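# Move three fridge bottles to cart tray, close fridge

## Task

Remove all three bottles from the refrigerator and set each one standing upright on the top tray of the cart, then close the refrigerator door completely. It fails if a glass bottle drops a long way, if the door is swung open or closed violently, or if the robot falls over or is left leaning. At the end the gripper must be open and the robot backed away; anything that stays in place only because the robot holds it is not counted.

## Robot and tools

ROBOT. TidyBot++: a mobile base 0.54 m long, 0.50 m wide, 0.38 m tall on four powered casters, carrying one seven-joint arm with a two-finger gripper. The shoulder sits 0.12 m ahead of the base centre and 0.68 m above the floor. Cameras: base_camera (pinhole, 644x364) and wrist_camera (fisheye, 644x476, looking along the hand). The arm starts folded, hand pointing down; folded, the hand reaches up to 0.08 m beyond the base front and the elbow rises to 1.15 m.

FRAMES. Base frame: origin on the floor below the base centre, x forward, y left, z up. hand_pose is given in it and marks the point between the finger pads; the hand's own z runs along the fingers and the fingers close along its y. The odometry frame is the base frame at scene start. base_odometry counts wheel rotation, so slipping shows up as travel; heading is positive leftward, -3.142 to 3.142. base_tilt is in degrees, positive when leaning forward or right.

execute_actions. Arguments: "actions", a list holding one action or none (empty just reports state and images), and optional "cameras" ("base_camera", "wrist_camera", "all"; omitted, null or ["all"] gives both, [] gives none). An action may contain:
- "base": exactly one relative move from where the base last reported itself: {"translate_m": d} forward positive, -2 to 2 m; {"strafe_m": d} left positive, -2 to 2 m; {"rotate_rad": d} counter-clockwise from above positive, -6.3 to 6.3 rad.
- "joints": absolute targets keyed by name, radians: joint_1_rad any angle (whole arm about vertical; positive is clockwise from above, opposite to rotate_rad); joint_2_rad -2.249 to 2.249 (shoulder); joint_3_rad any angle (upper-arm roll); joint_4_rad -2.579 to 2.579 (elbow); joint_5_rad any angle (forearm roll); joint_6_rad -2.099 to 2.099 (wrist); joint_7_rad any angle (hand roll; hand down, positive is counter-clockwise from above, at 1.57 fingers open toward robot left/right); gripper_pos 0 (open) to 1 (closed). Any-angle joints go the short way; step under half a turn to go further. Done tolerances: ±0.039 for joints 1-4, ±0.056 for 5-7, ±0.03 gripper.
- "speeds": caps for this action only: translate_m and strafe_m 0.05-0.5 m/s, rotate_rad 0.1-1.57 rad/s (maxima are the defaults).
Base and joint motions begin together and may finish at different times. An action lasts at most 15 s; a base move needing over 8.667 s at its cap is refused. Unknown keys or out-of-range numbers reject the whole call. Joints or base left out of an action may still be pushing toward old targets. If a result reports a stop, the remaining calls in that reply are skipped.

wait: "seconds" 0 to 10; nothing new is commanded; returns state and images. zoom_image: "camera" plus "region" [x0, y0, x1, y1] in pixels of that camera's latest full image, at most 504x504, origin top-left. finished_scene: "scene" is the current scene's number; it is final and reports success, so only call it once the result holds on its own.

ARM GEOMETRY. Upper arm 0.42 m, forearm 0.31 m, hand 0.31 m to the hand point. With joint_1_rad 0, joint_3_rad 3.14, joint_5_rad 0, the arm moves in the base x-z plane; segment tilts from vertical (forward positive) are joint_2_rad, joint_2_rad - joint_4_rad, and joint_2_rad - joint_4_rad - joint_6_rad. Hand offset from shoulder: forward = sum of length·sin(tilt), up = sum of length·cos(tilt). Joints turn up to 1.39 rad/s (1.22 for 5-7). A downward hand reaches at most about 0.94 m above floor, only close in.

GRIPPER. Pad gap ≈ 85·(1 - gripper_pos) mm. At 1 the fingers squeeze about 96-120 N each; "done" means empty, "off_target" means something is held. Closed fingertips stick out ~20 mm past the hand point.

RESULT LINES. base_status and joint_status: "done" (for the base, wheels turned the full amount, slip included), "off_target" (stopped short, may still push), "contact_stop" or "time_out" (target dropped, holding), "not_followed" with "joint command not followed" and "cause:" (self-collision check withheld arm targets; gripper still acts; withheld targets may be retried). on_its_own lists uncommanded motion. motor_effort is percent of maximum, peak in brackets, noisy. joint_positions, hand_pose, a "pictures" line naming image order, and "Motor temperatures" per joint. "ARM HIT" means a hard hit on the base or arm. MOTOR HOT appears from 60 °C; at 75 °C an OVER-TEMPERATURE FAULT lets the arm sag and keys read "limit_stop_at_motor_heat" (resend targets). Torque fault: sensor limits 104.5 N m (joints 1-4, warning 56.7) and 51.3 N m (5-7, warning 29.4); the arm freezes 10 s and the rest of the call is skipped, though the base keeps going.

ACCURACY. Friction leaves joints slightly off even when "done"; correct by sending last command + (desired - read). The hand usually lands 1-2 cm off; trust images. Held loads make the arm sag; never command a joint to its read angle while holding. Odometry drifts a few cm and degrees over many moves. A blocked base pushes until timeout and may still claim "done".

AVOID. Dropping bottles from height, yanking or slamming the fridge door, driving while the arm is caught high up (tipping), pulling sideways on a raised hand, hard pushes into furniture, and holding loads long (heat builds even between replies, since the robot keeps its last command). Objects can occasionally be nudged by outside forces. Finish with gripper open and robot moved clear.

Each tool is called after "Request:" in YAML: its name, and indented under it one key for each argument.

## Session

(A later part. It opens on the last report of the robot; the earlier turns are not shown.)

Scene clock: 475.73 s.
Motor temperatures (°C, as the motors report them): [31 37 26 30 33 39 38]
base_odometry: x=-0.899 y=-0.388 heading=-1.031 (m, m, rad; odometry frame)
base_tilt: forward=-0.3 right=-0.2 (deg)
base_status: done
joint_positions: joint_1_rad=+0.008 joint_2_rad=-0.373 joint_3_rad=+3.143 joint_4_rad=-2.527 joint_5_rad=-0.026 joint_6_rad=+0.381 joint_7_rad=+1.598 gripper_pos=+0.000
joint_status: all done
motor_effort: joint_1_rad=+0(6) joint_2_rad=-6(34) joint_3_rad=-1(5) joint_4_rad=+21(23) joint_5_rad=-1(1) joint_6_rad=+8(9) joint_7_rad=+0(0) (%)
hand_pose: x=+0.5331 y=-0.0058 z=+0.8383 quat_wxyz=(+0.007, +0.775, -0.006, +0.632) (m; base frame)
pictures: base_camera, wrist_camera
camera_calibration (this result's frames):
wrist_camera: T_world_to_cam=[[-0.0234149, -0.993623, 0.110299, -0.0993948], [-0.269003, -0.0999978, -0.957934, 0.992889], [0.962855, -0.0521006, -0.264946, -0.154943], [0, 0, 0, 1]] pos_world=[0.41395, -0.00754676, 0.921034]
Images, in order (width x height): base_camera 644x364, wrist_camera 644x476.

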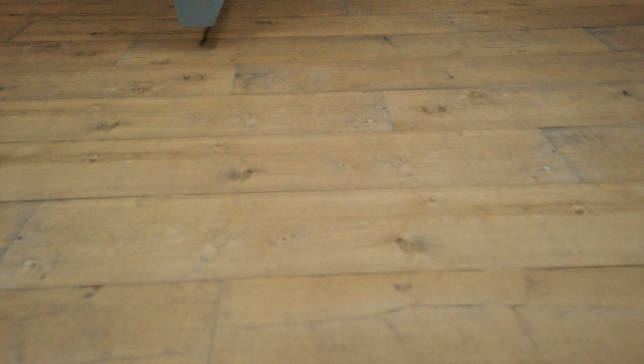

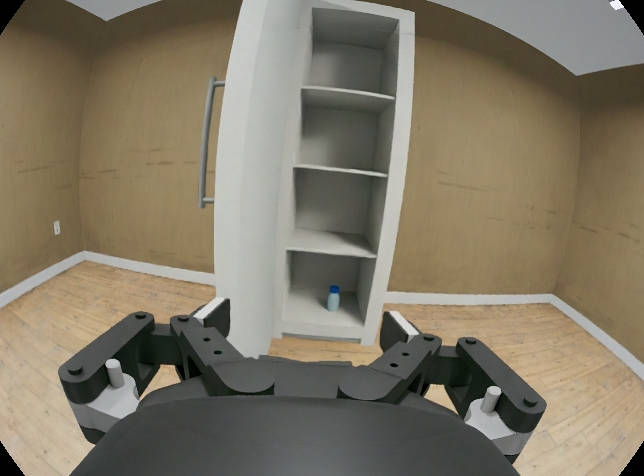

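Request:
execute_actions:
  actions:
    - {"base":{"strafe_m":-0.15},"joints":{"joint_2_rad":2.2,"joint_4_rad":-0.383,"joint_6_rad":1.012}}

Scene clock: 494.43 s.
Motor temperatures (°C, as the motors report them): [31 36 26 29 33 39 38]
base_odometry: x=-1.027 y=-0.465 heading=-1.030 (m, m, rad; odometry frame)
base_tilt: forward=-0.3 right=-0.2 (deg)
base_status: done
joint_positions: joint_1_rad=+0.008 joint_2_rad=+2.195 joint_3_rad=+3.143 joint_4_rad=-0.412 joint_5_rad=-0.026 joint_6_rad=+0.979 joint_7_rad=+1.598 gripper_pos=+0.000
joint_status: all done
motor_effort: joint_1_rad=-1(3) joint_2_rad=-40(50) joint_3_rad=-1(1) joint_4_rad=+15(21) joint_5_rad=-1(0) joint_6_rad=+8(9) joint_7_rad=+0(0) (%)
hand_pose: x=+0.9312 y=-0.0121 z=+0.1475 quat_wxyz=(+0.015, +0.727, -0.005, +0.686) (m; base frame)
pictures: base_camera, wrist_camera
camera_calibration (this result's frames):
wrist_camera: T_world_to_cam=[[-0.0482486, -0.991678, 0.119361, 0.00168295], [-0.129943, -0.112253, -0.985147, 0.311971], [0.990347, -0.0630421, -0.123446, -0.768282], [0, 0, 0, 1]] pos_world=[0.801485, -0.0117455, 0.212296]
Images, in order (width x height): base_camera 644x364, wrist_camera 644x476.

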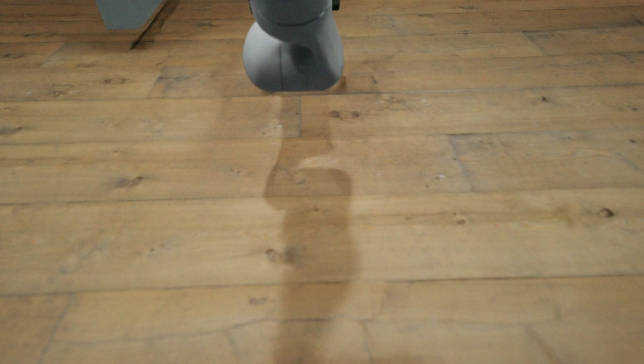

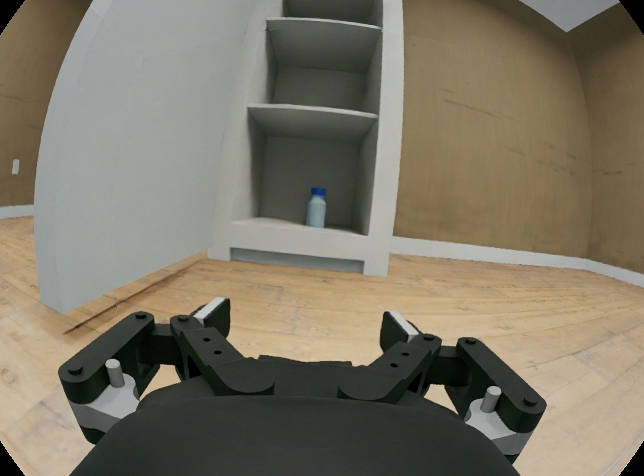

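Request:
execute_actions:
  actions:
    - {"base":{"strafe_m":-0.05},"joints":{"joint_2_rad":2.14}}
  cameras: []

Request:
execute_actions:
  actions:
    - {"base":{"translate_m":0.55}}
  cameras: ["wrist_camera"]

Scene clock: 508.37 s.
Motor temperatures (°C, as the motors report them): [31 37 26 29 33 39 38]
base_odometry: x=-1.070 y=-0.491 heading=-1.029 (m, m, rad; odometry frame)
base_tilt: forward=-0.3 right=-0.1 (deg)
base_status: done
joint_positions: joint_1_rad=+0.008 joint_2_rad=+2.138 joint_3_rad=+3.143 joint_4_rad=-0.403 joint_5_rad=-0.026 joint_6_rad=+0.982 joint_7_rad=+1.598 gripper_pos=+0.000
joint_status: all done
motor_effort: joint_1_rad=+0(5) joint_2_rad=-42(44) joint_3_rad=-1(2) joint_4_rad=+16(17) joint_5_rad=-1(0) joint_6_rad=+8(9) joint_7_rad=+0(0) (%)
hand_pose: x=+0.9628 y=-0.0125 z=+0.2002 quat_wxyz=(+0.015, +0.703, -0.006, +0.711) (m; base frame)
pictures: none
No camera images: the call's "cameras" was empty. Leave "cameras" out to get every camera's image.

Scene clock: 510.83 s.
Motor temperatures (°C, as the motors report them): [31 37 26 29 33 39 38]
base_odometry: x=-0.787 y=-0.963 heading=-1.030 (m, m, rad; odometry frame)
base_tilt: forward=-0.3 right=-0.2 (deg)
base_status: done
joint_positions: joint_1_rad=+0.008 joint_2_rad=+2.136 joint_3_rad=+3.143 joint_4_rad=-0.403 joint_5_rad=-0.026 joint_6_rad=+0.982 joint_7_rad=+1.598 gripper_pos=+0.000
joint_status: not commanded
motor_effort: joint_1_rad=-1(2) joint_2_rad=-42(45) joint_3_rad=-2(2) joint_4_rad=+16(17) joint_5_rad=-1(2) joint_6_rad=+9(9) joint_7_rad=+0(0) (%)
hand_pose: x=+0.9638 y=-0.0123 z=+0.2020 quat_wxyz=(+0.015, +0.702, -0.006, +0.712) (m; base frame)
pictures: wrist_camera
camera_calibration (this result's frames):
wrist_camera: T_world_to_cam=[[-0.0566576, -0.991603, 0.116246, 0.00526995], [-0.0590134, -0.112903, -0.991852, 0.302886], [0.996648, -0.063056, -0.052121, -0.814272], [0, 0, 0, 1]] pos_world=[0.829715, -0.0119222, 0.257364]
Images, in order (width x height): wrist_camera 644x476.

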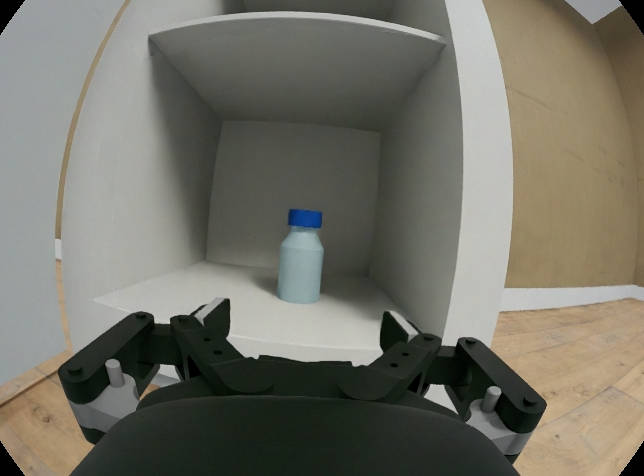

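Request:
execute_actions:
  actions:
    - {"base":{"translate_m":0.29},"speeds":{"translate_m":0.12}}
  cameras: ["wrist_camera"]

Scene clock: 522.23 s.
Motor temperatures (°C, as the motors report them): [31 37 26 29 33 39 38]
base_odometry: x=-0.638 y=-1.212 heading=-1.030 (m, m, rad; odometry frame)
base_tilt: forward=-0.3 right=-0.2 (deg)
base_status: done
joint_positions: joint_1_rad=+0.008 joint_2_rad=+2.138 joint_3_rad=+3.143 joint_4_rad=-0.403 joint_5_rad=-0.026 joint_6_rad=+0.982 joint_7_rad=+1.598 gripper_pos=+0.000
joint_status: not commanded
motor_effort: joint_1_rad=-1(5) joint_2_rad=-42(44) joint_3_rad=-1(2) joint_4_rad=+16(17) joint_5_rad=-1(0) joint_6_rad=+9(9) joint_7_rad=+0(0) (%)
hand_pose: x=+0.9627 y=-0.0123 z=+0.2002 quat_wxyz=(+0.015, +0.703, -0.006, +0.711) (m; base frame)
pictures: wrist_camera
camera_calibration (this result's frames):
wrist_camera: T_world_to_cam=[[-0.0563997, -0.991605, 0.116353, 0.00516651], [-0.0612092, -0.112885, -0.991721, 0.303054], [0.99653, -0.0630546, -0.0543287, -0.812751], [0, 0, 0, 1]] pos_world=[0.828772, -0.0119142, 0.255788]
Images, in order (width x height): wrist_camera 644x476.

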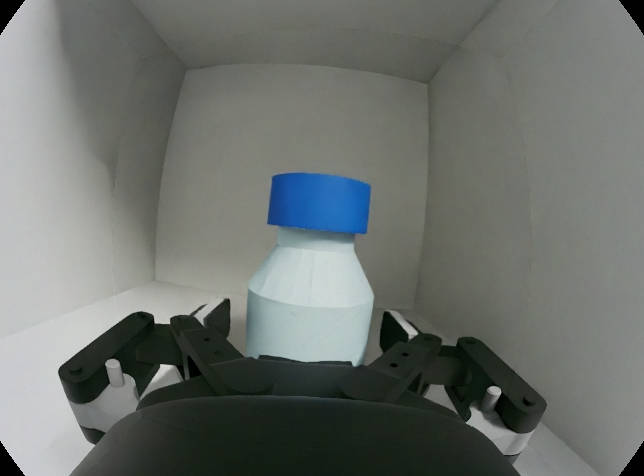

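A bit deeper, and slightly lower.

Request:
execute_actions:
  actions:
    - {"base":{"translate_m":0.04},"speeds":{"translate_m":0.06},"joints":{"joint_2_rad":2.17,"joint_6_rad":1.04}}
  cameras: ["wrist_camera"]

Scene clock: 530.03 s.
Motor temperatures (°C, as the motors report them): [31 37 26 29 33 40 38]
base_odometry: x=-0.618 y=-1.246 heading=-1.031 (m, m, rad; odometry frame)
base_tilt: forward=-0.3 right=-0.2 (deg)
base_status: done
joint_positions: joint_1_rad=+0.008 joint_2_rad=+2.165 joint_3_rad=+3.143 joint_4_rad=-0.403 joint_5_rad=-0.026 joint_6_rad=+1.008 joint_7_rad=+1.598 gripper_pos=+0.000
joint_status: all done
motor_effort: joint_1_rad=-1(5) joint_2_rad=-41(42) joint_3_rad=-2(2) joint_4_rad=+16(16) joint_5_rad=-1(0) joint_6_rad=+9(9) joint_7_rad=+0(0) (%)
hand_pose: x=+0.9492 y=-0.0123 z=+0.1853 quat_wxyz=(+0.015, +0.703, -0.006, +0.711) (m; base frame)
pictures: wrist_camera
camera_calibration (this result's frames):
wrist_camera: T_world_to_cam=[[-0.056614, -0.991522, 0.116961, 0.00622106], [-0.0623909, -0.113406, -0.991588, 0.288624], [0.996445, -0.063435, -0.0554415, -0.799774], [0, 0, 0, 1]] pos_world=[0.815291, -0.0118335, 0.241128]
Images, in order (width x height): wrist_camera 644x476.

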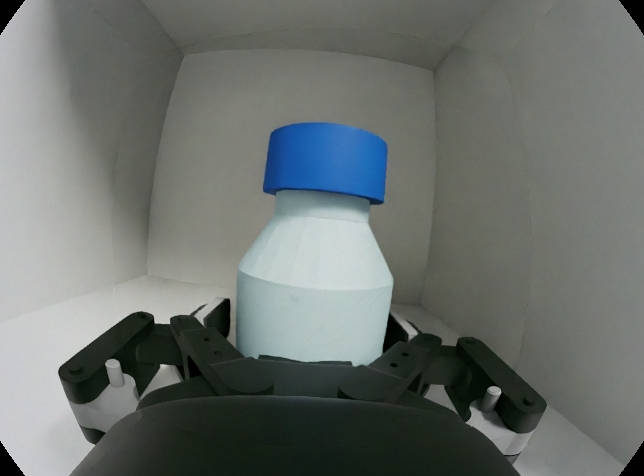

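Request:
execute_actions:
  actions:
    - {"joints":{"gripper_pos":1.0}}
  cameras: []

Request:
execute_actions:
  actions:
    - {"joints":{"joint_2_rad":2.09}}
  cameras: []

Request:
execute_actions:
  actions:
    - {"base":{"translate_m":-1.0}}
  cameras: []

Request:
execute_actions:
  actions:
    - {"joints":{"joint_1_rad":0.0,"joint_2_rad":0.2,"joint_4_rad":-1.605,"joint_6_rad":0.33}}
  cameras: []

Request:
execute_actions:
  actions:
    - {"base":{"rotate_rad":-1.9}}

Scene clock: 538.90 s.
Motor temperatures (°C, as the motors report them): [31 37 26 29 33 40 38]
base_odometry: x=-0.618 y=-1.246 heading=-1.031 (m, m, rad; odometry frame)
base_tilt: forward=-0.2 right=-0.2 (deg)
base_status: not commanded
joint_positions: joint_1_rad=+0.008 joint_2_rad=+2.165 joint_3_rad=+3.143 joint_4_rad=-0.403 joint_5_rad=-0.026 joint_6_rad=+1.008 joint_7_rad=+1.598 gripper_pos=+0.229
joint_status: gripper_pos off_target (ended at +0.229, target +1.000)
motor_effort: joint_1_rad=+0(3) joint_2_rad=-41(42) joint_3_rad=-1(1) joint_4_rad=+15(16) joint_5_rad=-1(1) joint_6_rad=+9(9) joint_7_rad=+0(1) (%)
hand_pose: x=+0.9492 y=-0.0123 z=+0.1854 quat_wxyz=(+0.015, +0.703, -0.006, +0.711) (m; base frame)
pictures: none
No camera images: the call's "cameras" was empty. Leave "cameras" out to get every camera's image.

Scene clock: 540.00 s.
Motor temperatures (°C, as the motors report them): [31 37 26 29 33 40 38]
base_odometry: x=-0.618 y=-1.246 heading=-1.031 (m, m, rad; odometry frame)
base_tilt: forward=-0.2 right=-0.2 (deg)
base_status: not commanded
joint_positions: joint_1_rad=+0.008 joint_2_rad=+2.120 joint_3_rad=+3.143 joint_4_rad=-0.403 joint_5_rad=-0.026 joint_6_rad=+1.008 joint_7_rad=+1.598 gripper_pos=+0.229
joint_status: all done
motor_effort: joint_1_rad=-1(1) joint_2_rad=-47(49) joint_3_rad=-1(2) joint_4_rad=+20(21) joint_5_rad=-1(1) joint_6_rad=+12(13) joint_7_rad=+0(1) (%)
hand_pose: x=+0.9709 y=-0.0124 z=+0.2236 quat_wxyz=(+0.015, +0.687, -0.006, +0.727) (m; base frame)
pictures: none
No camera images: the call's "cameras" was empty. Leave "cameras" out to get every camera's image.

Scene clock: 543.50 s.
Motor temperatures (°C, as the motors report them): [31 37 26 29 33 40 38]
base_odometry: x=-1.132 y=-0.389 heading=-1.031 (m, m, rad; odometry frame)
base_tilt: forward=-0.3 right=-0.2 (deg)
base_status: done
joint_positions: joint_1_rad=+0.007 joint_2_rad=+2.120 joint_3_rad=+3.143 joint_4_rad=-0.403 joint_5_rad=-0.026 joint_6_rad=+1.008 joint_7_rad=+1.598 gripper_pos=+0.229
joint_status: not commanded
motor_effort: joint_1_rad=+0(5) joint_2_rad=-48(52) joint_3_rad=-2(1) joint_4_rad=+20(22) joint_5_rad=-1(0) joint_6_rad=+12(13) joint_7_rad=+0(1) (%)
hand_pose: x=+0.9709 y=-0.0117 z=+0.2235 quat_wxyz=(+0.015, +0.687, -0.005, +0.727) (m; base frame)
pictures: none
No camera images: the call's "cameras" was empty. Leave "cameras" out to get every camera's image.

Scene clock: 546.57 s.
Motor temperatures (°C, as the motors report them): [31 37 26 29 33 40 38]
base_odometry: x=-1.132 y=-0.389 heading=-1.031 (m, m, rad; odometry frame)
base_tilt: forward=-0.3 right=-0.2 (deg)
base_status: not commanded
joint_positions: joint_1_rad=+0.007 joint_2_rad=+0.227 joint_3_rad=+3.143 joint_4_rad=-1.602 joint_5_rad=-0.026 joint_6_rad=+0.340 joint_7_rad=+1.598 gripper_pos=+0.229
joint_status: all done
motor_effort: joint_1_rad=+0(0) joint_2_rad=-32(58) joint_3_rad=-1(2) joint_4_rad=+28(28) joint_5_rad=-1(1) joint_6_rad=+12(13) joint_7_rad=+0(0) (%)
hand_pose: x=+0.8277 y=-0.0075 z=+1.0373 quat_wxyz=(+0.007, +0.677, -0.005, +0.736) (m; base frame)
pictures: none
No camera images: the call's "cameras" was empty. Leave "cameras" out to get every camera's image.

Scene clock: 549.17 s.
Motor temperatures (°C, as the motors report them): [31 37 26 29 33 40 38]
base_odometry: x=-1.132 y=-0.389 heading=-2.931 (m, m, rad; odometry frame)
base_tilt: forward=-0.3 right=-0.2 (deg)
base_status: done
joint_positions: joint_1_rad=+0.004 joint_2_rad=+0.234 joint_3_rad=+3.143 joint_4_rad=-1.602 joint_5_rad=-0.026 joint_6_rad=+0.337 joint_7_rad=+1.598 gripper_pos=+0.229
joint_status: not commanded
motor_effort: joint_1_rad=-1(7) joint_2_rad=-32(36) joint_3_rad=-1(6) joint_4_rad=+28(28) joint_5_rad=-1(0) joint_6_rad=+12(12) joint_7_rad=+1(1) (%)
hand_pose: x=+0.8305 y=-0.0052 z=+1.0307 quat_wxyz=(+0.006, +0.681, -0.004, +0.732) (m; base frame)
pictures: base_camera, wrist_camera
camera_calibration (this result's frames):
wrist_camera: T_world_to_cam=[[-0.0475114, -0.993545, 0.103009, -0.085488], [-0.000114001, -0.10312, -0.994669, 1.0718], [0.998871, -0.0472699, 0.00478613, -0.698241], [0, 0, 0, 1]] pos_world=[0.693513, -0.00741806, 1.07823]
Images, in order (width x height): base_camera 644x364, wrist_camera 644x476.

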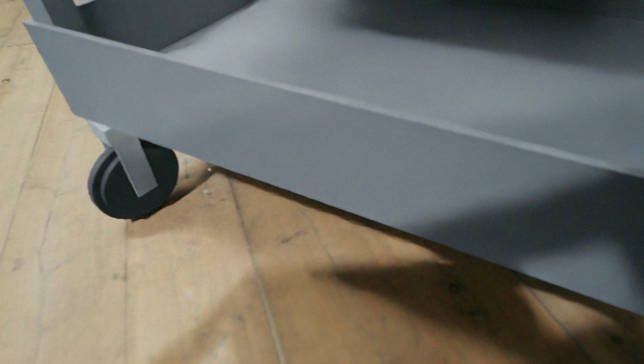

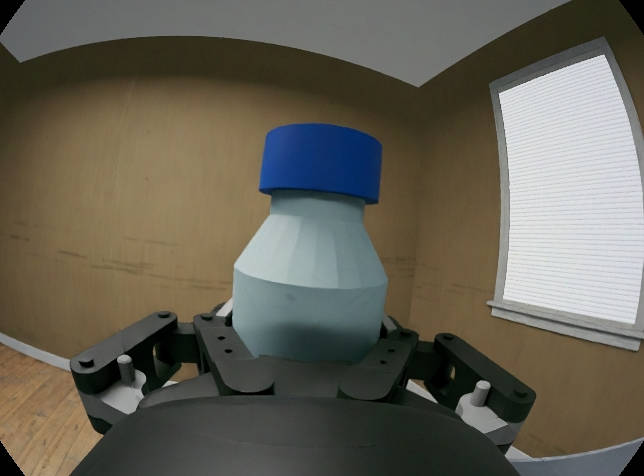

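Request:
execute_actions:
  actions:
    - {"base":{"translate_m":-0.3},"joints":{"joint_6_rad":-0.2}}
  cameras: ["wrist_camera"]

Scene clock: 560.30 s.
Motor temperatures (°C, as the motors report them): [31 37 26 29 33 39 38]
base_odometry: x=-0.838 y=-0.326 heading=-2.931 (m, m, rad; odometry frame)
base_tilt: forward=-0.2 right=-0.2 (deg)
base_status: done
joint_positions: joint_1_rad=+0.006 joint_2_rad=+0.223 joint_3_rad=+3.145 joint_4_rad=-1.615 joint_5_rad=-0.026 joint_6_rad=-0.204 joint_7_rad=+1.598 gripper_pos=+0.230
joint_status: all done
motor_effort: joint_1_rad=-1(7) joint_2_rad=-31(36) joint_3_rad=-2(6) joint_4_rad=+26(30) joint_5_rad=-2(2) joint_6_rad=+10(12) joint_7_rad=+0(1) (%)
hand_pose: x=+0.7927 y=-0.0030 z=+0.8677 quat_wxyz=(+0.001, +0.853, -0.002, +0.522) (m; base frame)
pictures: wrist_camera
camera_calibration (this result's frames):
wrist_camera: T_world_to_cam=[[0.0199929, -0.994444, 0.103349, -0.122156], [-0.513303, -0.0989158, -0.852488, 1.19331], [0.857974, -0.0360057, -0.512429, -0.099104], [0, 0, 0, 1]] pos_world=[0.7, -0.00700868, 0.979122]
Images, in order (width x height): wrist_camera 644x476.

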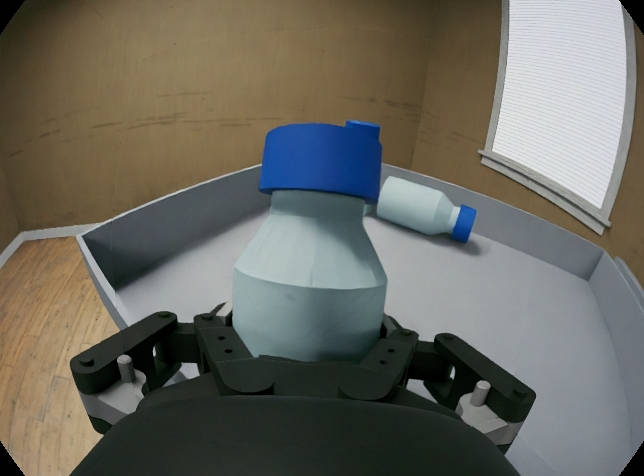

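Request:
execute_actions:
  actions:
    - {"joints":{"joint_2_rad":0.44,"joint_6_rad":0.56}}
  cameras: ["wrist_camera"]

Scene clock: 569.70 s.
Motor temperatures (°C, as the motors report them): [31 37 26 29 33 39 38]
base_odometry: x=-0.838 y=-0.326 heading=-2.931 (m, m, rad; odometry frame)
base_tilt: forward=-0.3 right=-0.1 (deg)
base_status: not commanded
joint_positions: joint_1_rad=+0.006 joint_2_rad=+0.458 joint_3_rad=+3.145 joint_4_rad=-1.615 joint_5_rad=-0.026 joint_6_rad=+0.515 joint_7_rad=+1.598 gripper_pos=+0.230
joint_status: all done
motor_effort: joint_1_rad=-1(2) joint_2_rad=-38(41) joint_3_rad=-1(2) joint_4_rad=+26(27) joint_5_rad=-1(1) joint_6_rad=+12(12) joint_7_rad=+1(1) (%)
hand_pose: x=+0.8919 y=-0.0092 z=+0.9115 quat_wxyz=(+0.010, +0.703, -0.006, +0.711) (m; base frame)
pictures: wrist_camera
camera_calibration (this result's frames):
wrist_camera: T_world_to_cam=[[-0.0489477, -0.992882, 0.10858, -0.0780609], [-0.0600721, -0.105587, -0.992594, 1.00442], [0.996993, -0.0551079, -0.0544762, -0.703565], [0, 0, 0, 1]] pos_world=[0.757967, -0.0102232, 0.967129]
Images, in order (width x height): wrist_camera 644x476.

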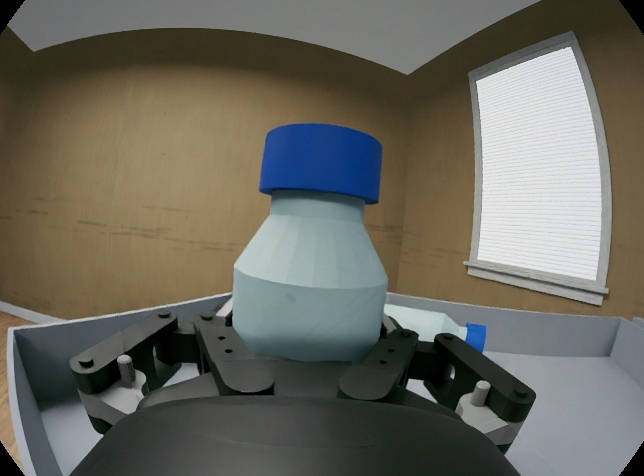

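Request:
execute_actions:
  actions:
    - {"joints":{"gripper_pos":0.0}}
  cameras: []

Request:
execute_actions:
  actions:
    - {"base":{"translate_m":-0.2},"speeds":{"translate_m":0.15}}
  cameras: []

Request:
execute_actions:
  actions:
    - {"joints":{"joint_2_rad":-0.1,"joint_4_rad":-1.9,"joint_6_rad":-0.7}}

Scene clock: 577.40 s.
Motor temperatures (°C, as the motors report them): [31 37 26 29 33 39 38]
base_odometry: x=-0.838 y=-0.326 heading=-2.931 (m, m, rad; odometry frame)
base_tilt: forward=-0.3 right=-0.2 (deg)
base_status: not commanded
joint_positions: joint_1_rad=+0.004 joint_2_rad=+0.440 joint_3_rad=+3.145 joint_4_rad=-1.614 joint_5_rad=-0.026 joint_6_rad=+0.529 joint_7_rad=+1.598 gripper_pos=+0.000
joint_status: all done
motor_effort: joint_1_rad=+0(4) joint_2_rad=-33(39) joint_3_rad=-1(2) joint_4_rad=+22(25) joint_5_rad=-1(3) joint_6_rad=+9(12) joint_7_rad=+0(0) (%)
hand_pose: x=+0.8875 y=-0.0075 z=+0.9305 quat_wxyz=(+0.009, +0.691, -0.005, +0.723) (m; base frame)
pictures: none
No camera images: the call's "cameras" was empty. Leave "cameras" out to get every camera's image.

Scene clock: 579.40 s.
Motor temperatures (°C, as the motors report them): [31 37 26 29 33 40 38]
base_odometry: x=-0.643 y=-0.285 heading=-2.932 (m, m, rad; odometry frame)
base_tilt: forward=-0.3 right=-0.2 (deg)
base_status: done
joint_positions: joint_1_rad=+0.004 joint_2_rad=+0.439 joint_3_rad=+3.145 joint_4_rad=-1.614 joint_5_rad=-0.026 joint_6_rad=+0.530 joint_7_rad=+1.598 gripper_pos=+0.000
joint_status: not commanded
motor_effort: joint_1_rad=+0(0) joint_2_rad=-33(36) joint_3_rad=-1(2) joint_4_rad=+22(23) joint_5_rad=-1(2) joint_6_rad=+8(9) joint_7_rad=-1(0) (%)
hand_pose: x=+0.8874 y=-0.0075 z=+0.9312 quat_wxyz=(+0.009, +0.690, -0.005, +0.723) (m; base frame)
pictures: none
No camera images: the call's "cameras" was empty. Leave "cameras" out to get every camera's image.

Scene clock: 581.23 s.
Motor temperatures (°C, as the motors report them): [31 37 26 29 33 39 38]
base_odometry: x=-0.643 y=-0.285 heading=-2.932 (m, m, rad; odometry frame)
base_tilt: forward=-0.3 right=-0.1 (deg)
base_status: not commanded
joint_positions: joint_1_rad=+0.004 joint_2_rad=-0.098 joint_3_rad=+3.145 joint_4_rad=-1.875 joint_5_rad=-0.026 joint_6_rad=-0.675 joint_7_rad=+1.598 gripper_pos=+0.000
joint_status: all done
motor_effort: joint_1_rad=+0(1) joint_2_rad=-15(36) joint_3_rad=-1(1) joint_4_rad=+21(22) joint_5_rad=-1(1) joint_6_rad=+5(9) joint_7_rad=+0(1) (%)
hand_pose: x=+0.5836 y=+0.0031 z=+0.7960 quat_wxyz=(-0.005, +0.941, +0.003, +0.338) (m; base frame)
pictures: base_camera, wrist_camera
camera_calibration (this result's frames):
wrist_camera: T_world_to_cam=[[0.0718835, -0.994396, 0.0775203, -0.114196], [-0.809303, -0.103577, -0.578187, 0.979834], [0.582976, -0.0211753, -0.812213, 0.442876], [0, 0, 0, 1]] pos_world=[0.543005, -0.00268985, 0.935089]
Images, in order (width x height): base_camera 644x364, wrist_camera 644x476.

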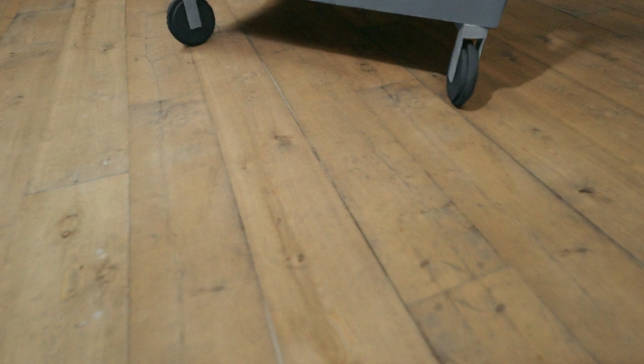

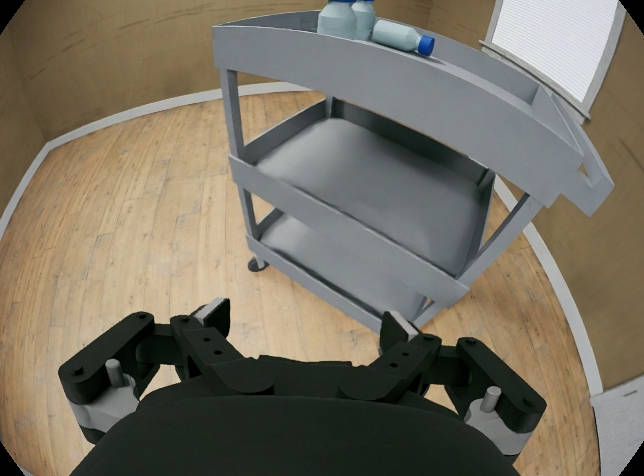

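Request:
execute_actions:
  actions:
    - {"base":{"translate_m":0.25},"joints":{"joint_2_rad":0.0,"joint_4_rad":-1.3,"joint_6_rad":-1.0}}
  cameras: ["wrist_camera"]

Scene clock: 603.83 s.
Motor temperatures (°C, as the motors report them): [31 36 26 29 33 39 38]
base_odometry: x=-0.887 y=-0.336 heading=-2.933 (m, m, rad; odometry frame)
base_tilt: forward=-0.3 right=-0.1 (deg)
base_status: done
joint_positions: joint_1_rad=+0.004 joint_2_rad=-0.003 joint_3_rad=+3.145 joint_4_rad=-1.325 joint_5_rad=-0.026 joint_6_rad=-0.967 joint_7_rad=+1.598 gripper_pos=+0.000
joint_status: all done
motor_effort: joint_1_rad=+0(1) joint_2_rad=-19(21) joint_3_rad=-1(1) joint_4_rad=+22(23) joint_5_rad=-2(2) joint_6_rad=+6(6) joint_7_rad=+0(0) (%)
hand_pose: x=+0.6568 y=+0.0042 z=+0.9751 quat_wxyz=(-0.006, +0.910, +0.007, +0.414) (m; base frame)
pictures: wrist_camera
camera_calibration (this result's frames):
wrist_camera: T_world_to_cam=[[0.0655365, -0.993752, 0.0903434, -0.140592], [-0.703575, -0.110221, -0.702021, 1.19414], [0.707592, -0.0175553, -0.706403, 0.360692], [0, 0, 0, 1]] pos_world=[0.59416, -0.00176158, 1.10581]
Images, in order (width x height): wrist_camera 644x476.

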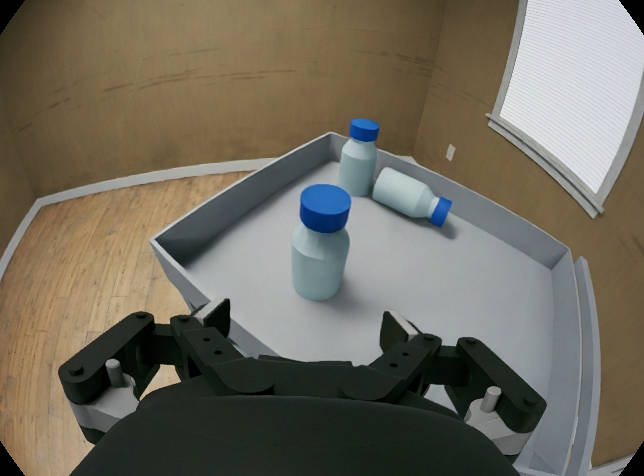

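Request:
execute_actions:
  actions:
    - {"base":{"translate_m":0.25},"speeds":{"translate_m":0.15}}
  cameras: []

Request:
execute_actions:
  actions:
    - {"base":{"strafe_m":-0.14},"speeds":{"strafe_m":0.15}}

Scene clock: 633.23 s.
Motor temperatures (°C, as the motors report them): [31 35 26 29 33 39 38]
base_odometry: x=-1.132 y=-0.388 heading=-2.934 (m, m, rad; odometry frame)
base_tilt: forward=-0.3 right=-0.2 (deg)
base_status: done
joint_positions: joint_1_rad=+0.004 joint_2_rad=+0.002 joint_3_rad=+3.145 joint_4_rad=-1.325 joint_5_rad=-0.026 joint_6_rad=-0.970 joint_7_rad=+1.598 gripper_pos=+0.000
joint_status: not commanded
motor_effort: joint_1_rad=-1(1) joint_2_rad=-19(22) joint_3_rad=-1(0) joint_4_rad=+22(23) joint_5_rad=-1(3) joint_6_rad=+7(7) joint_7_rad=+0(0) (%)
hand_pose: x=+0.6577 y=+0.0042 z=+0.9721 quat_wxyz=(-0.006, +0.912, +0.007, +0.410) (m; base frame)
pictures: none
No camera images: the call's "cameras" was empty. Leave "cameras" out to get every camera's image.

Scene clock: 634.87 s.
Motor temperatures (°C, as the motors report them): [31 35 26 29 33 39 38]
base_odometry: x=-1.161 y=-0.251 heading=-2.934 (m, m, rad; odometry frame)
base_tilt: forward=-0.3 right=-0.2 (deg)
base_status: done
joint_positions: joint_1_rad=+0.004 joint_2_rad=+0.002 joint_3_rad=+3.144 joint_4_rad=-1.325 joint_5_rad=-0.026 joint_6_rad=-0.970 joint_7_rad=+1.598 gripper_pos=+0.000
joint_status: not commanded
motor_effort: joint_1_rad=-1(3) joint_2_rad=-19(22) joint_3_rad=-1(3) joint_4_rad=+22(23) joint_5_rad=-1(2) joint_6_rad=+7(7) joint_7_rad=+0(0) (%)
hand_pose: x=+0.6576 y=+0.0043 z=+0.9722 quat_wxyz=(-0.006, +0.912, +0.007, +0.410) (m; base frame)
pictures: base_camera, wrist_camera
camera_calibration (this result's frames):
wrist_camera: T_world_to_cam=[[0.0664042, -0.99374, 0.0898376, -0.140383], [-0.708752, -0.110351, -0.696773, 1.19096], [0.702325, -0.017404, -0.711644, 0.366591], [0, 0, 0, 1]] pos_world=[0.595949, -0.00170089, 1.10332]
Images, in order (width x height): base_camera 644x364, wrist_camera 644x476.

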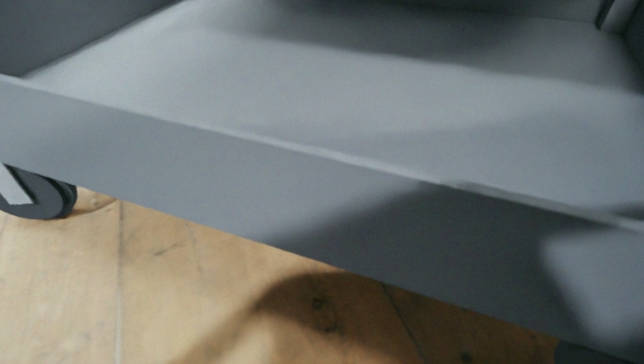

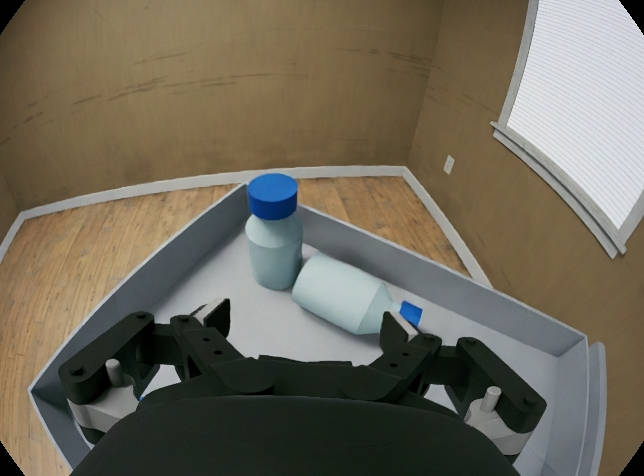

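Request:
execute_actions:
  actions:
    - {"joints":{"joint_1_rad":0.063,"joint_2_rad":0.519,"joint_4_rad":-0.486,"joint_6_rad":-1.595,"joint_7_rad":-0.47}}
  cameras: ["wrist_camera"]

Scene clock: 660.03 s.
Motor temperatures (°C, as the motors report them): [31 35 26 29 33 39 38]
base_odometry: x=-1.161 y=-0.251 heading=-2.934 (m, m, rad; odometry frame)
base_tilt: forward=-0.3 right=-0.2 (deg)
base_status: not commanded
joint_positions: joint_1_rad=+0.037 joint_2_rad=+0.514 joint_3_rad=+3.144 joint_4_rad=-0.514 joint_5_rad=-0.026 joint_6_rad=-1.563 joint_7_rad=-0.432 gripper_pos=+0.000
joint_status: all done
motor_effort: joint_1_rad=-1(1) joint_2_rad=-33(34) joint_3_rad=-1(1) joint_4_rad=+18(22) joint_5_rad=-1(1) joint_6_rad=+4(6) joint_7_rad=+0(0) (%)
hand_pose: x=+0.7578 y=-0.0154 z=+0.9450 quat_wxyz=(-0.232, +0.506, -0.819, +0.141) (m; base frame)
pictures: wrist_camera
camera_calibration (this result's frames):
wrist_camera: T_world_to_cam=[[-0.811571, 0.352664, -0.465812, 1.04697], [0.263103, 0.932463, 0.247566, -0.371943], [0.521661, 0.078361, -0.849547, 0.545247], [0, 0, 0, 1]] pos_world=[0.663113, -0.0651307, 1.04298]
Images, in order (width x height): wrist_camera 644x476.

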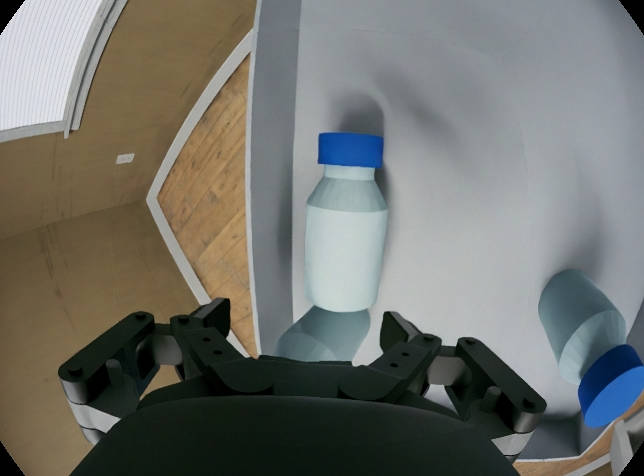

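Request:
execute_actions:
  actions: []

Scene clock: 688.43 s.
Motor temperatures (°C, as the motors report them): [31 35 26 29 33 39 38]
base_odometry: x=-1.161 y=-0.251 heading=-2.934 (m, m, rad; odometry frame)
base_tilt: forward=-0.3 right=-0.2 (deg)
base_status: not commanded
joint_positions: joint_1_rad=+0.037 joint_2_rad=+0.514 joint_3_rad=+3.144 joint_4_rad=-0.514 joint_5_rad=-0.026 joint_6_rad=-1.563 joint_7_rad=-0.432 gripper_pos=+0.000
joint_status: all done
motor_effort: joint_1_rad=+0(1) joint_2_rad=-33(34) joint_3_rad=-1(1) joint_4_rad=+19(22) joint_5_rad=-1(1) joint_6_rad=+4(6) joint_7_rad=+0(0) (%)
hand_pose: x=+0.7578 y=-0.0154 z=+0.9450 quat_wxyz=(-0.232, +0.506, -0.819, +0.141) (m; base frame)
pictures: base_camera, wrist_camera
camera_calibration (this result's frames):
wrist_camera: T_world_to_cam=[[-0.811518, 0.352662, -0.465906, 1.04705], [0.263075, 0.932464, 0.247592, -0.37196], [0.521757, 0.0783571, -0.849488, 0.545155], [0, 0, 0, 1]] pos_world=[0.663114, -0.0651307, 1.04302]
Images, in order (width x height): base_camera 644x364, wrist_camera 644x476.

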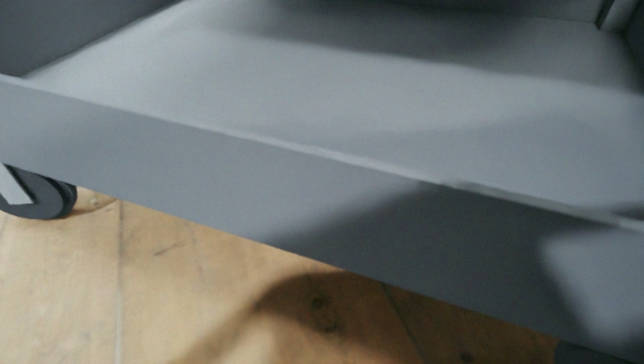

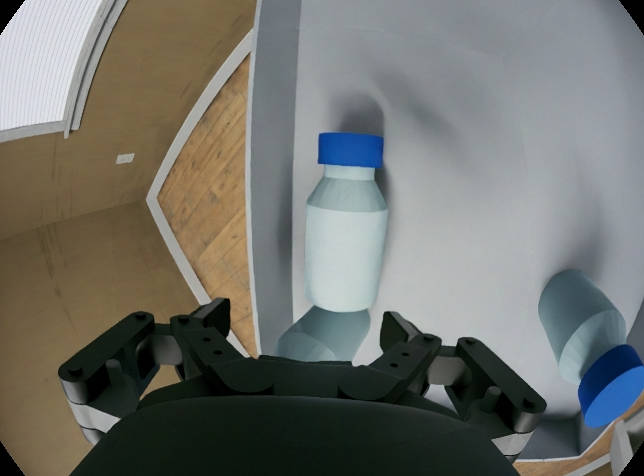

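Request:
execute_actions:
  actions:
    - {"base":{"translate_m":-0.03},"joints":{"gripper_pos":0.12},"speeds":{"translate_m":0.05}}
  cameras: ["wrist_camera"]

Scene clock: 716.10 s.
Motor temperatures (°C, as the motors report them): [31 35 26 29 33 39 38]
base_odometry: x=-1.132 y=-0.245 heading=-2.934 (m, m, rad; odometry frame)
base_tilt: forward=-0.3 right=-0.1 (deg)
base_status: done
joint_positions: joint_1_rad=+0.038 joint_2_rad=+0.515 joint_3_rad=+3.144 joint_4_rad=-0.514 joint_5_rad=-0.026 joint_6_rad=-1.564 joint_7_rad=-0.432 gripper_pos=+0.120
joint_status: all done
motor_effort: joint_1_rad=+0(0) joint_2_rad=-33(35) joint_3_rad=-1(2) joint_4_rad=+18(19) joint_5_rad=-2(1) joint_6_rad=+4(5) joint_7_rad=+0(0) (%)
hand_pose: x=+0.7578 y=-0.0159 z=+0.9444 quat_wxyz=(-0.231, +0.506, -0.819, +0.141) (m; base frame)
pictures: wrist_camera
camera_calibration (this result's frames):
wrist_camera: T_world_to_cam=[[-0.812073, 0.353279, -0.464468, 1.04602], [0.26419, 0.932259, 0.247178, -0.37181], [0.520328, 0.0780187, -0.850395, 0.546525], [0, 0, 0, 1]] pos_world=[0.663297, -0.0655519, 1.04251]
Images, in order (width x height): wrist_camera 644x476.

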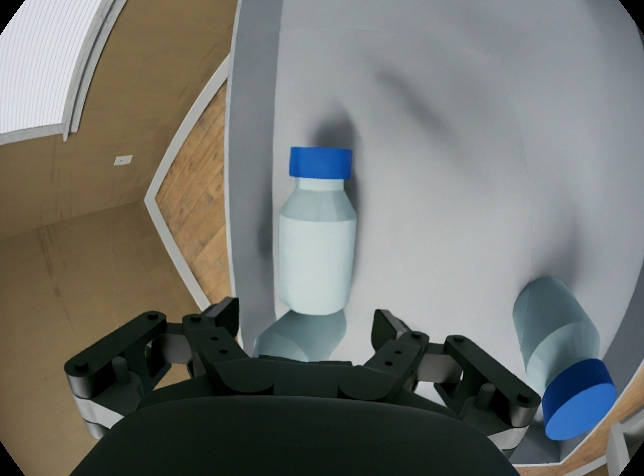

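Request:
execute_actions:
  actions:
    - {"base":{"translate_m":0.03},"joints":{"gripper_pos":0.0,"joint_2_rad":0.47,"joint_4_rad":-0.74,"joint_6_rad":-1.39},"speeds":{"translate_m":0.05}}
  cameras: ["wrist_camera"]

Scene clock: 741.43 s.
Motor temperatures (°C, as the motors report them): [31 35 26 29 33 39 38]
base_odometry: x=-1.161 y=-0.251 heading=-2.934 (m, m, rad; odometry frame)
base_tilt: forward=-0.3 right=-0.1 (deg)
base_status: done
joint_positions: joint_1_rad=+0.038 joint_2_rad=+0.482 joint_3_rad=+3.144 joint_4_rad=-0.717 joint_5_rad=-0.026 joint_6_rad=-1.422 joint_7_rad=-0.432 gripper_pos=+0.000
joint_status: all done
motor_effort: joint_1_rad=-1(2) joint_2_rad=-33(35) joint_3_rad=-1(2) joint_4_rad=+19(20) joint_5_rad=-1(2) joint_6_rad=+4(5) joint_7_rad=+0(0) (%)
hand_pose: x=+0.7614 y=-0.0168 z=+0.8989 quat_wxyz=(-0.220, +0.506, -0.823, +0.133) (m; base frame)
pictures: wrist_camera
camera_calibration (this result's frames):
wrist_camera: T_world_to_cam=[[-0.823152, 0.358025, -0.440724, 1.01526], [0.274947, 0.930424, 0.242311, -0.364504], [0.496814, 0.0782831, -0.864319, 0.536524], [0, 0, 0, 1]] pos_world=[0.669377, -0.0663444, 0.9995]
Images, in order (width x height): wrist_camera 644x476.

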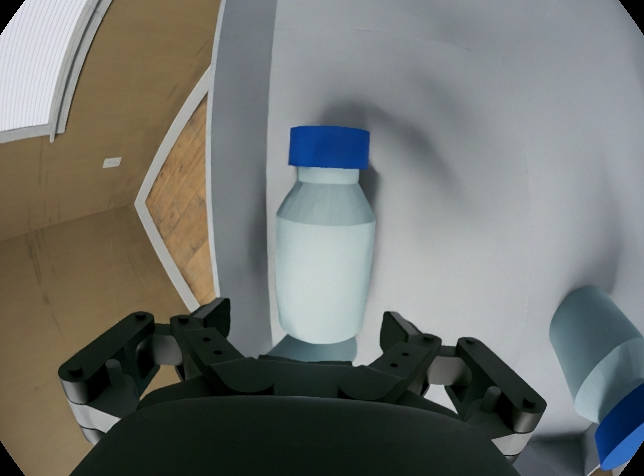

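Request:
execute_actions:
  actions:
    - {"joints":{"joint_2_rad":0.445,"joint_4_rad":-0.862,"joint_6_rad":-1.293}}
  cameras: ["wrist_camera"]

Scene clock: 756.60 s.
Motor temperatures (°C, as the motors report them): [31 35 26 29 33 39 38]
base_odometry: x=-1.161 y=-0.251 heading=-2.934 (m, m, rad; odometry frame)
base_tilt: forward=-0.3 right=-0.2 (deg)
base_status: not commanded
joint_positions: joint_1_rad=+0.038 joint_2_rad=+0.457 joint_3_rad=+3.144 joint_4_rad=-0.838 joint_5_rad=-0.026 joint_6_rad=-1.325 joint_7_rad=-0.432 gripper_pos=+0.000
joint_status: all done
motor_effort: joint_1_rad=-1(1) joint_2_rad=-32(34) joint_3_rad=-1(1) joint_4_rad=+20(22) joint_5_rad=-1(1) joint_6_rad=+4(4) joint_7_rad=+0(0) (%)
hand_pose: x=+0.7620 y=-0.0170 z=+0.8753 quat_wxyz=(-0.221, +0.505, -0.824, +0.133) (m; base frame)
pictures: wrist_camera
camera_calibration (this result's frames):
wrist_camera: T_world_to_cam=[[-0.821686, 0.360348, -0.441566, 1.00516], [0.27684, 0.929569, 0.243435, -0.361192], [0.498188, 0.077784, -0.863573, 0.514135], [0, 0, 0, 1]] pos_world=[0.669786, -0.0664474, 0.975767]
Images, in order (width x height): wrist_camera 644x476.

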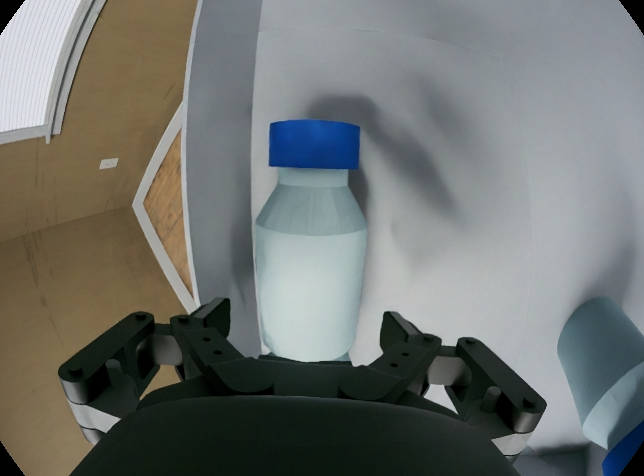

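Request:
execute_actions:
  actions:
    - {"joints":{"gripper_pos":1.0}}
  cameras: ["wrist_camera"]

Scene clock: 763.30 s.
Motor temperatures (°C, as the motors report them): [31 35 26 29 33 39 38]
base_odometry: x=-1.161 y=-0.251 heading=-2.934 (m, m, rad; odometry frame)
base_tilt: forward=-0.3 right=-0.2 (deg)
base_status: not commanded
joint_positions: joint_1_rad=+0.039 joint_2_rad=+0.444 joint_3_rad=+3.144 joint_4_rad=-0.840 joint_5_rad=-0.026 joint_6_rad=-1.318 joint_7_rad=-0.432 gripper_pos=+0.999
joint_status: all done
motor_effort: joint_1_rad=-1(0) joint_2_rad=-32(33) joint_3_rad=-2(2) joint_4_rad=+20(21) joint_5_rad=-1(1) joint_6_rad=+4(5) joint_7_rad=+1(0) (%)
hand_pose: x=+0.7611 y=-0.0170 z=+0.8838 quat_wxyz=(-0.228, +0.503, -0.822, +0.138) (m; base frame)
pictures: wrist_camera
camera_calibration (this result's frames):
wrist_camera: T_world_to_cam=[[-0.813431, 0.360222, -0.456694, 1.01524], [0.272562, 0.929674, 0.247822, -0.363618], [0.513848, 0.0771089, -0.854409, 0.501892], [0, 0, 0, 1]] pos_world=[0.667039, -0.0663661, 0.982588]
Images, in order (width x height): wrist_camera 644x476.

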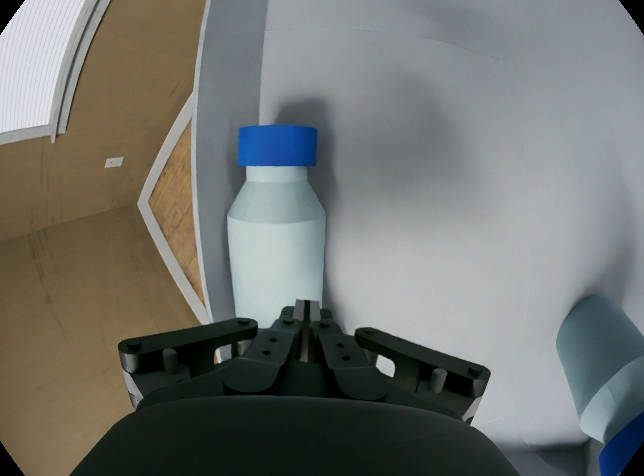

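Request:
execute_actions:
  actions:
    - {"joints":{"joint_1_rad":0.09,"joint_2_rad":0.396,"joint_4_rad":-0.909,"joint_6_rad":-1.051}}
  cameras: ["wrist_camera"]

Scene clock: 788.90 s.
Motor temperatures (°C, as the motors report them): [31 35 26 28 33 39 38]
base_odometry: x=-1.161 y=-0.251 heading=-2.934 (m, m, rad; odometry frame)
base_tilt: forward=-0.3 right=-0.2 (deg)
base_status: not commanded
joint_positions: joint_1_rad=+0.069 joint_2_rad=+0.401 joint_3_rad=+3.144 joint_4_rad=-0.887 joint_5_rad=-0.026 joint_6_rad=-1.068 joint_7_rad=-0.432 gripper_pos=+0.999
joint_status: all done
motor_effort: joint_1_rad=-1(2) joint_2_rad=-32(34) joint_3_rad=-1(2) joint_4_rad=+21(22) joint_5_rad=-1(1) joint_6_rad=+6(6) joint_7_rad=+1(0) (%)
hand_pose: x=+0.8042 y=-0.0405 z=+0.9370 quat_wxyz=(-0.322, +0.469, -0.796, +0.208) (m; base frame)
pictures: wrist_camera
camera_calibration (this result's frames):
wrist_camera: T_world_to_cam=[[-0.664101, 0.380542, -0.64355, 1.13883], [0.238715, 0.923644, 0.299828, -0.388504], [0.708509, 0.0454913, -0.704234, 0.228413], [0, 0, 0, 1]] pos_world=[0.687209, -0.0849251, 1.01024]
Images, in order (width x height): wrist_camera 644x476.

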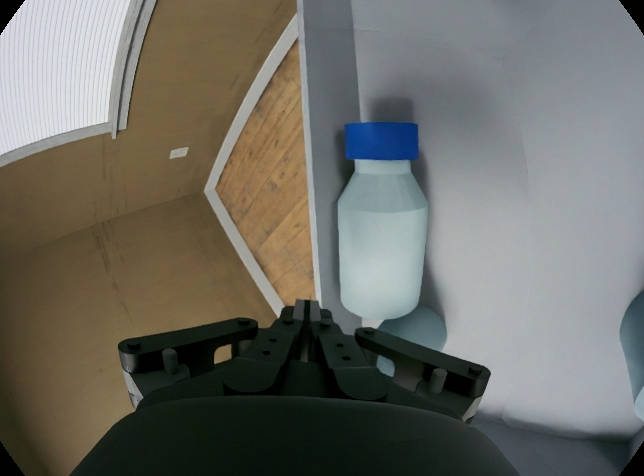

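Request:
execute_actions:
  actions:
    - {"base":{"translate_m":-0.04},"joints":{"joint_1_rad":0.19},"speeds":{"translate_m":0.05}}
  cameras: ["wrist_camera"]

Scene clock: 806.73 s.
Motor temperatures (°C, as the motors report them): [31 35 26 28 33 39 38]
base_odometry: x=-1.122 y=-0.242 heading=-2.934 (m, m, rad; odometry frame)
base_tilt: forward=-0.3 right=-0.1 (deg)
base_status: done
joint_positions: joint_1_rad=+0.180 joint_2_rad=+0.399 joint_3_rad=+3.144 joint_4_rad=-0.887 joint_5_rad=-0.026 joint_6_rad=-1.068 joint_7_rad=-0.432 gripper_pos=+0.999
joint_status: all done
motor_effort: joint_1_rad=-1(3) joint_2_rad=-32(36) joint_3_rad=-1(2) joint_4_rad=+21(23) joint_5_rad=-1(2) joint_6_rad=+6(7) joint_7_rad=+0(0) (%)
hand_pose: x=+0.7951 y=-0.1160 z=+0.9379 quat_wxyz=(-0.310, +0.424, -0.820, +0.226) (m; base frame)
pictures: wrist_camera
camera_calibration (this result's frames):
wrist_camera: T_world_to_cam=[[-0.617048, 0.451561, -0.644472, 1.13381], [0.339094, 0.891615, 0.300063, -0.400602], [0.710118, -0.0333833, -0.703291, 0.227665], [0, 0, 0, 1]] pos_world=[0.673791, -0.147204, 1.01103]
Images, in order (width x height): wrist_camera 644x476.

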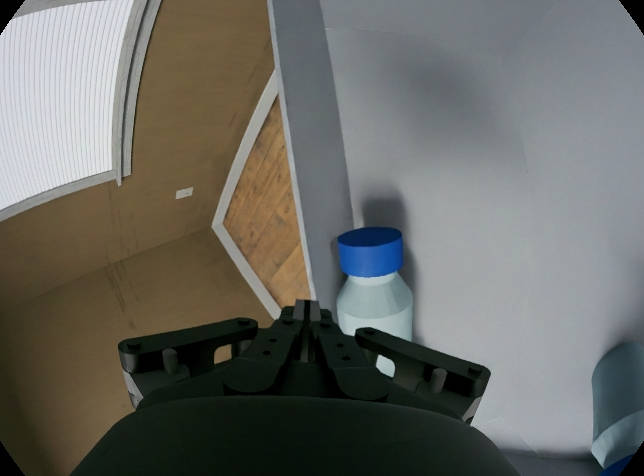

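Request:
execute_actions:
  actions:
    - {"joints":{"joint_2_rad":0.43,"joint_4_rad":-0.95,"joint_6_rad":-0.976}}
  cameras: ["wrist_camera"]

Scene clock: 817.37 s.
Motor temperatures (°C, as the motors report them): [31 35 26 28 33 39 38]
base_odometry: x=-1.122 y=-0.242 heading=-2.934 (m, m, rad; odometry frame)
base_tilt: forward=-0.3 right=-0.1 (deg)
base_status: not commanded
joint_positions: joint_1_rad=+0.180 joint_2_rad=+0.427 joint_3_rad=+3.144 joint_4_rad=-0.924 joint_5_rad=-0.026 joint_6_rad=-1.005 joint_7_rad=-0.432 gripper_pos=+0.999
joint_status: all done
motor_effort: joint_1_rad=-1(1) joint_2_rad=-33(34) joint_3_rad=-1(1) joint_4_rad=+22(23) joint_5_rad=-1(1) joint_6_rad=+6(7) joint_7_rad=+0(0) (%)
hand_pose: x=+0.8101 y=-0.1190 z=+0.9129 quat_wxyz=(-0.309, +0.424, -0.821, +0.225) (m; base frame)
pictures: wrist_camera
camera_calibration (this result's frames):
wrist_camera: T_world_to_cam=[[-0.617874, 0.452999, -0.64267, 1.1275], [0.341162, 0.890866, 0.299946, -0.397151], [0.708407, -0.0339257, -0.704988, 0.202202], [0, 0, 0, 1]] pos_world=[0.688906, -0.150089, 0.986286]
Images, in order (width x height): wrist_camera 644x476.

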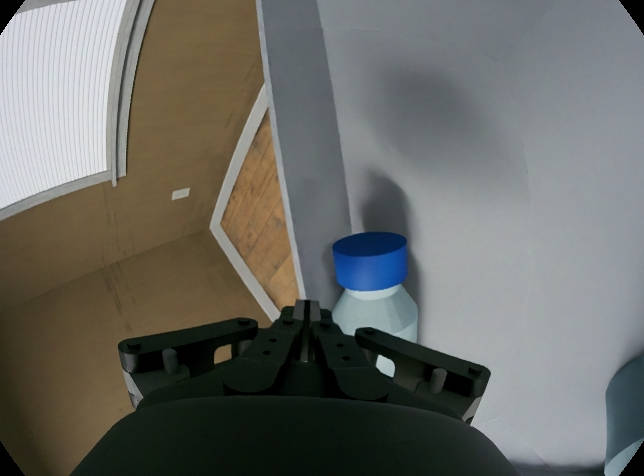

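Request:
execute_actions:
  actions:
    - {"base":{"translate_m":-0.015},"joints":{"joint_2_rad":0.45,"joint_4_rad":-0.95,"joint_6_rad":-0.956},"speeds":{"translate_m":0.05}}
  cameras: ["wrist_camera"]

Scene clock: 825.13 s.
Motor temperatures (°C, as the motors report them): [31 35 26 28 33 39 38]
base_odometry: x=-1.107 y=-0.239 heading=-2.934 (m, m, rad; odometry frame)
base_tilt: forward=-0.2 right=-0.1 (deg)
base_status: done
joint_positions: joint_1_rad=+0.180 joint_2_rad=+0.443 joint_3_rad=+3.144 joint_4_rad=-0.926 joint_5_rad=-0.026 joint_6_rad=-0.988 joint_7_rad=-0.432 gripper_pos=+0.999
joint_status: all done
motor_effort: joint_1_rad=+0(1) joint_2_rad=-33(36) joint_3_rad=-1(2) joint_4_rad=+22(22) joint_5_rad=-1(2) joint_6_rad=+6(7) joint_7_rad=+1(0) (%)
hand_pose: x=+0.8170 y=-0.1203 z=+0.9050 quat_wxyz=(-0.309, +0.423, -0.821, +0.225) (m; base frame)
pictures: wrist_camera
camera_calibration (this result's frames):
wrist_camera: T_world_to_cam=[[-0.617517, 0.453258, -0.64283, 1.12719], [0.341451, 0.890723, 0.300041, -0.396293], [0.708579, -0.0342151, -0.704801, 0.1914], [0, 0, 0, 1]] pos_world=[0.695752, -0.151372, 0.978396]
Images, in order (width x height): wrist_camera 644x476.

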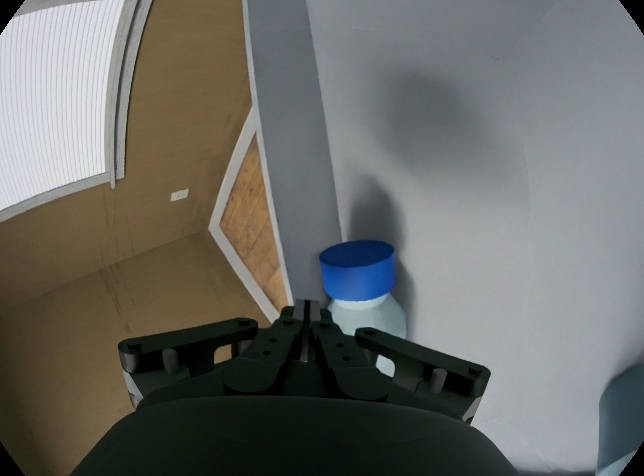

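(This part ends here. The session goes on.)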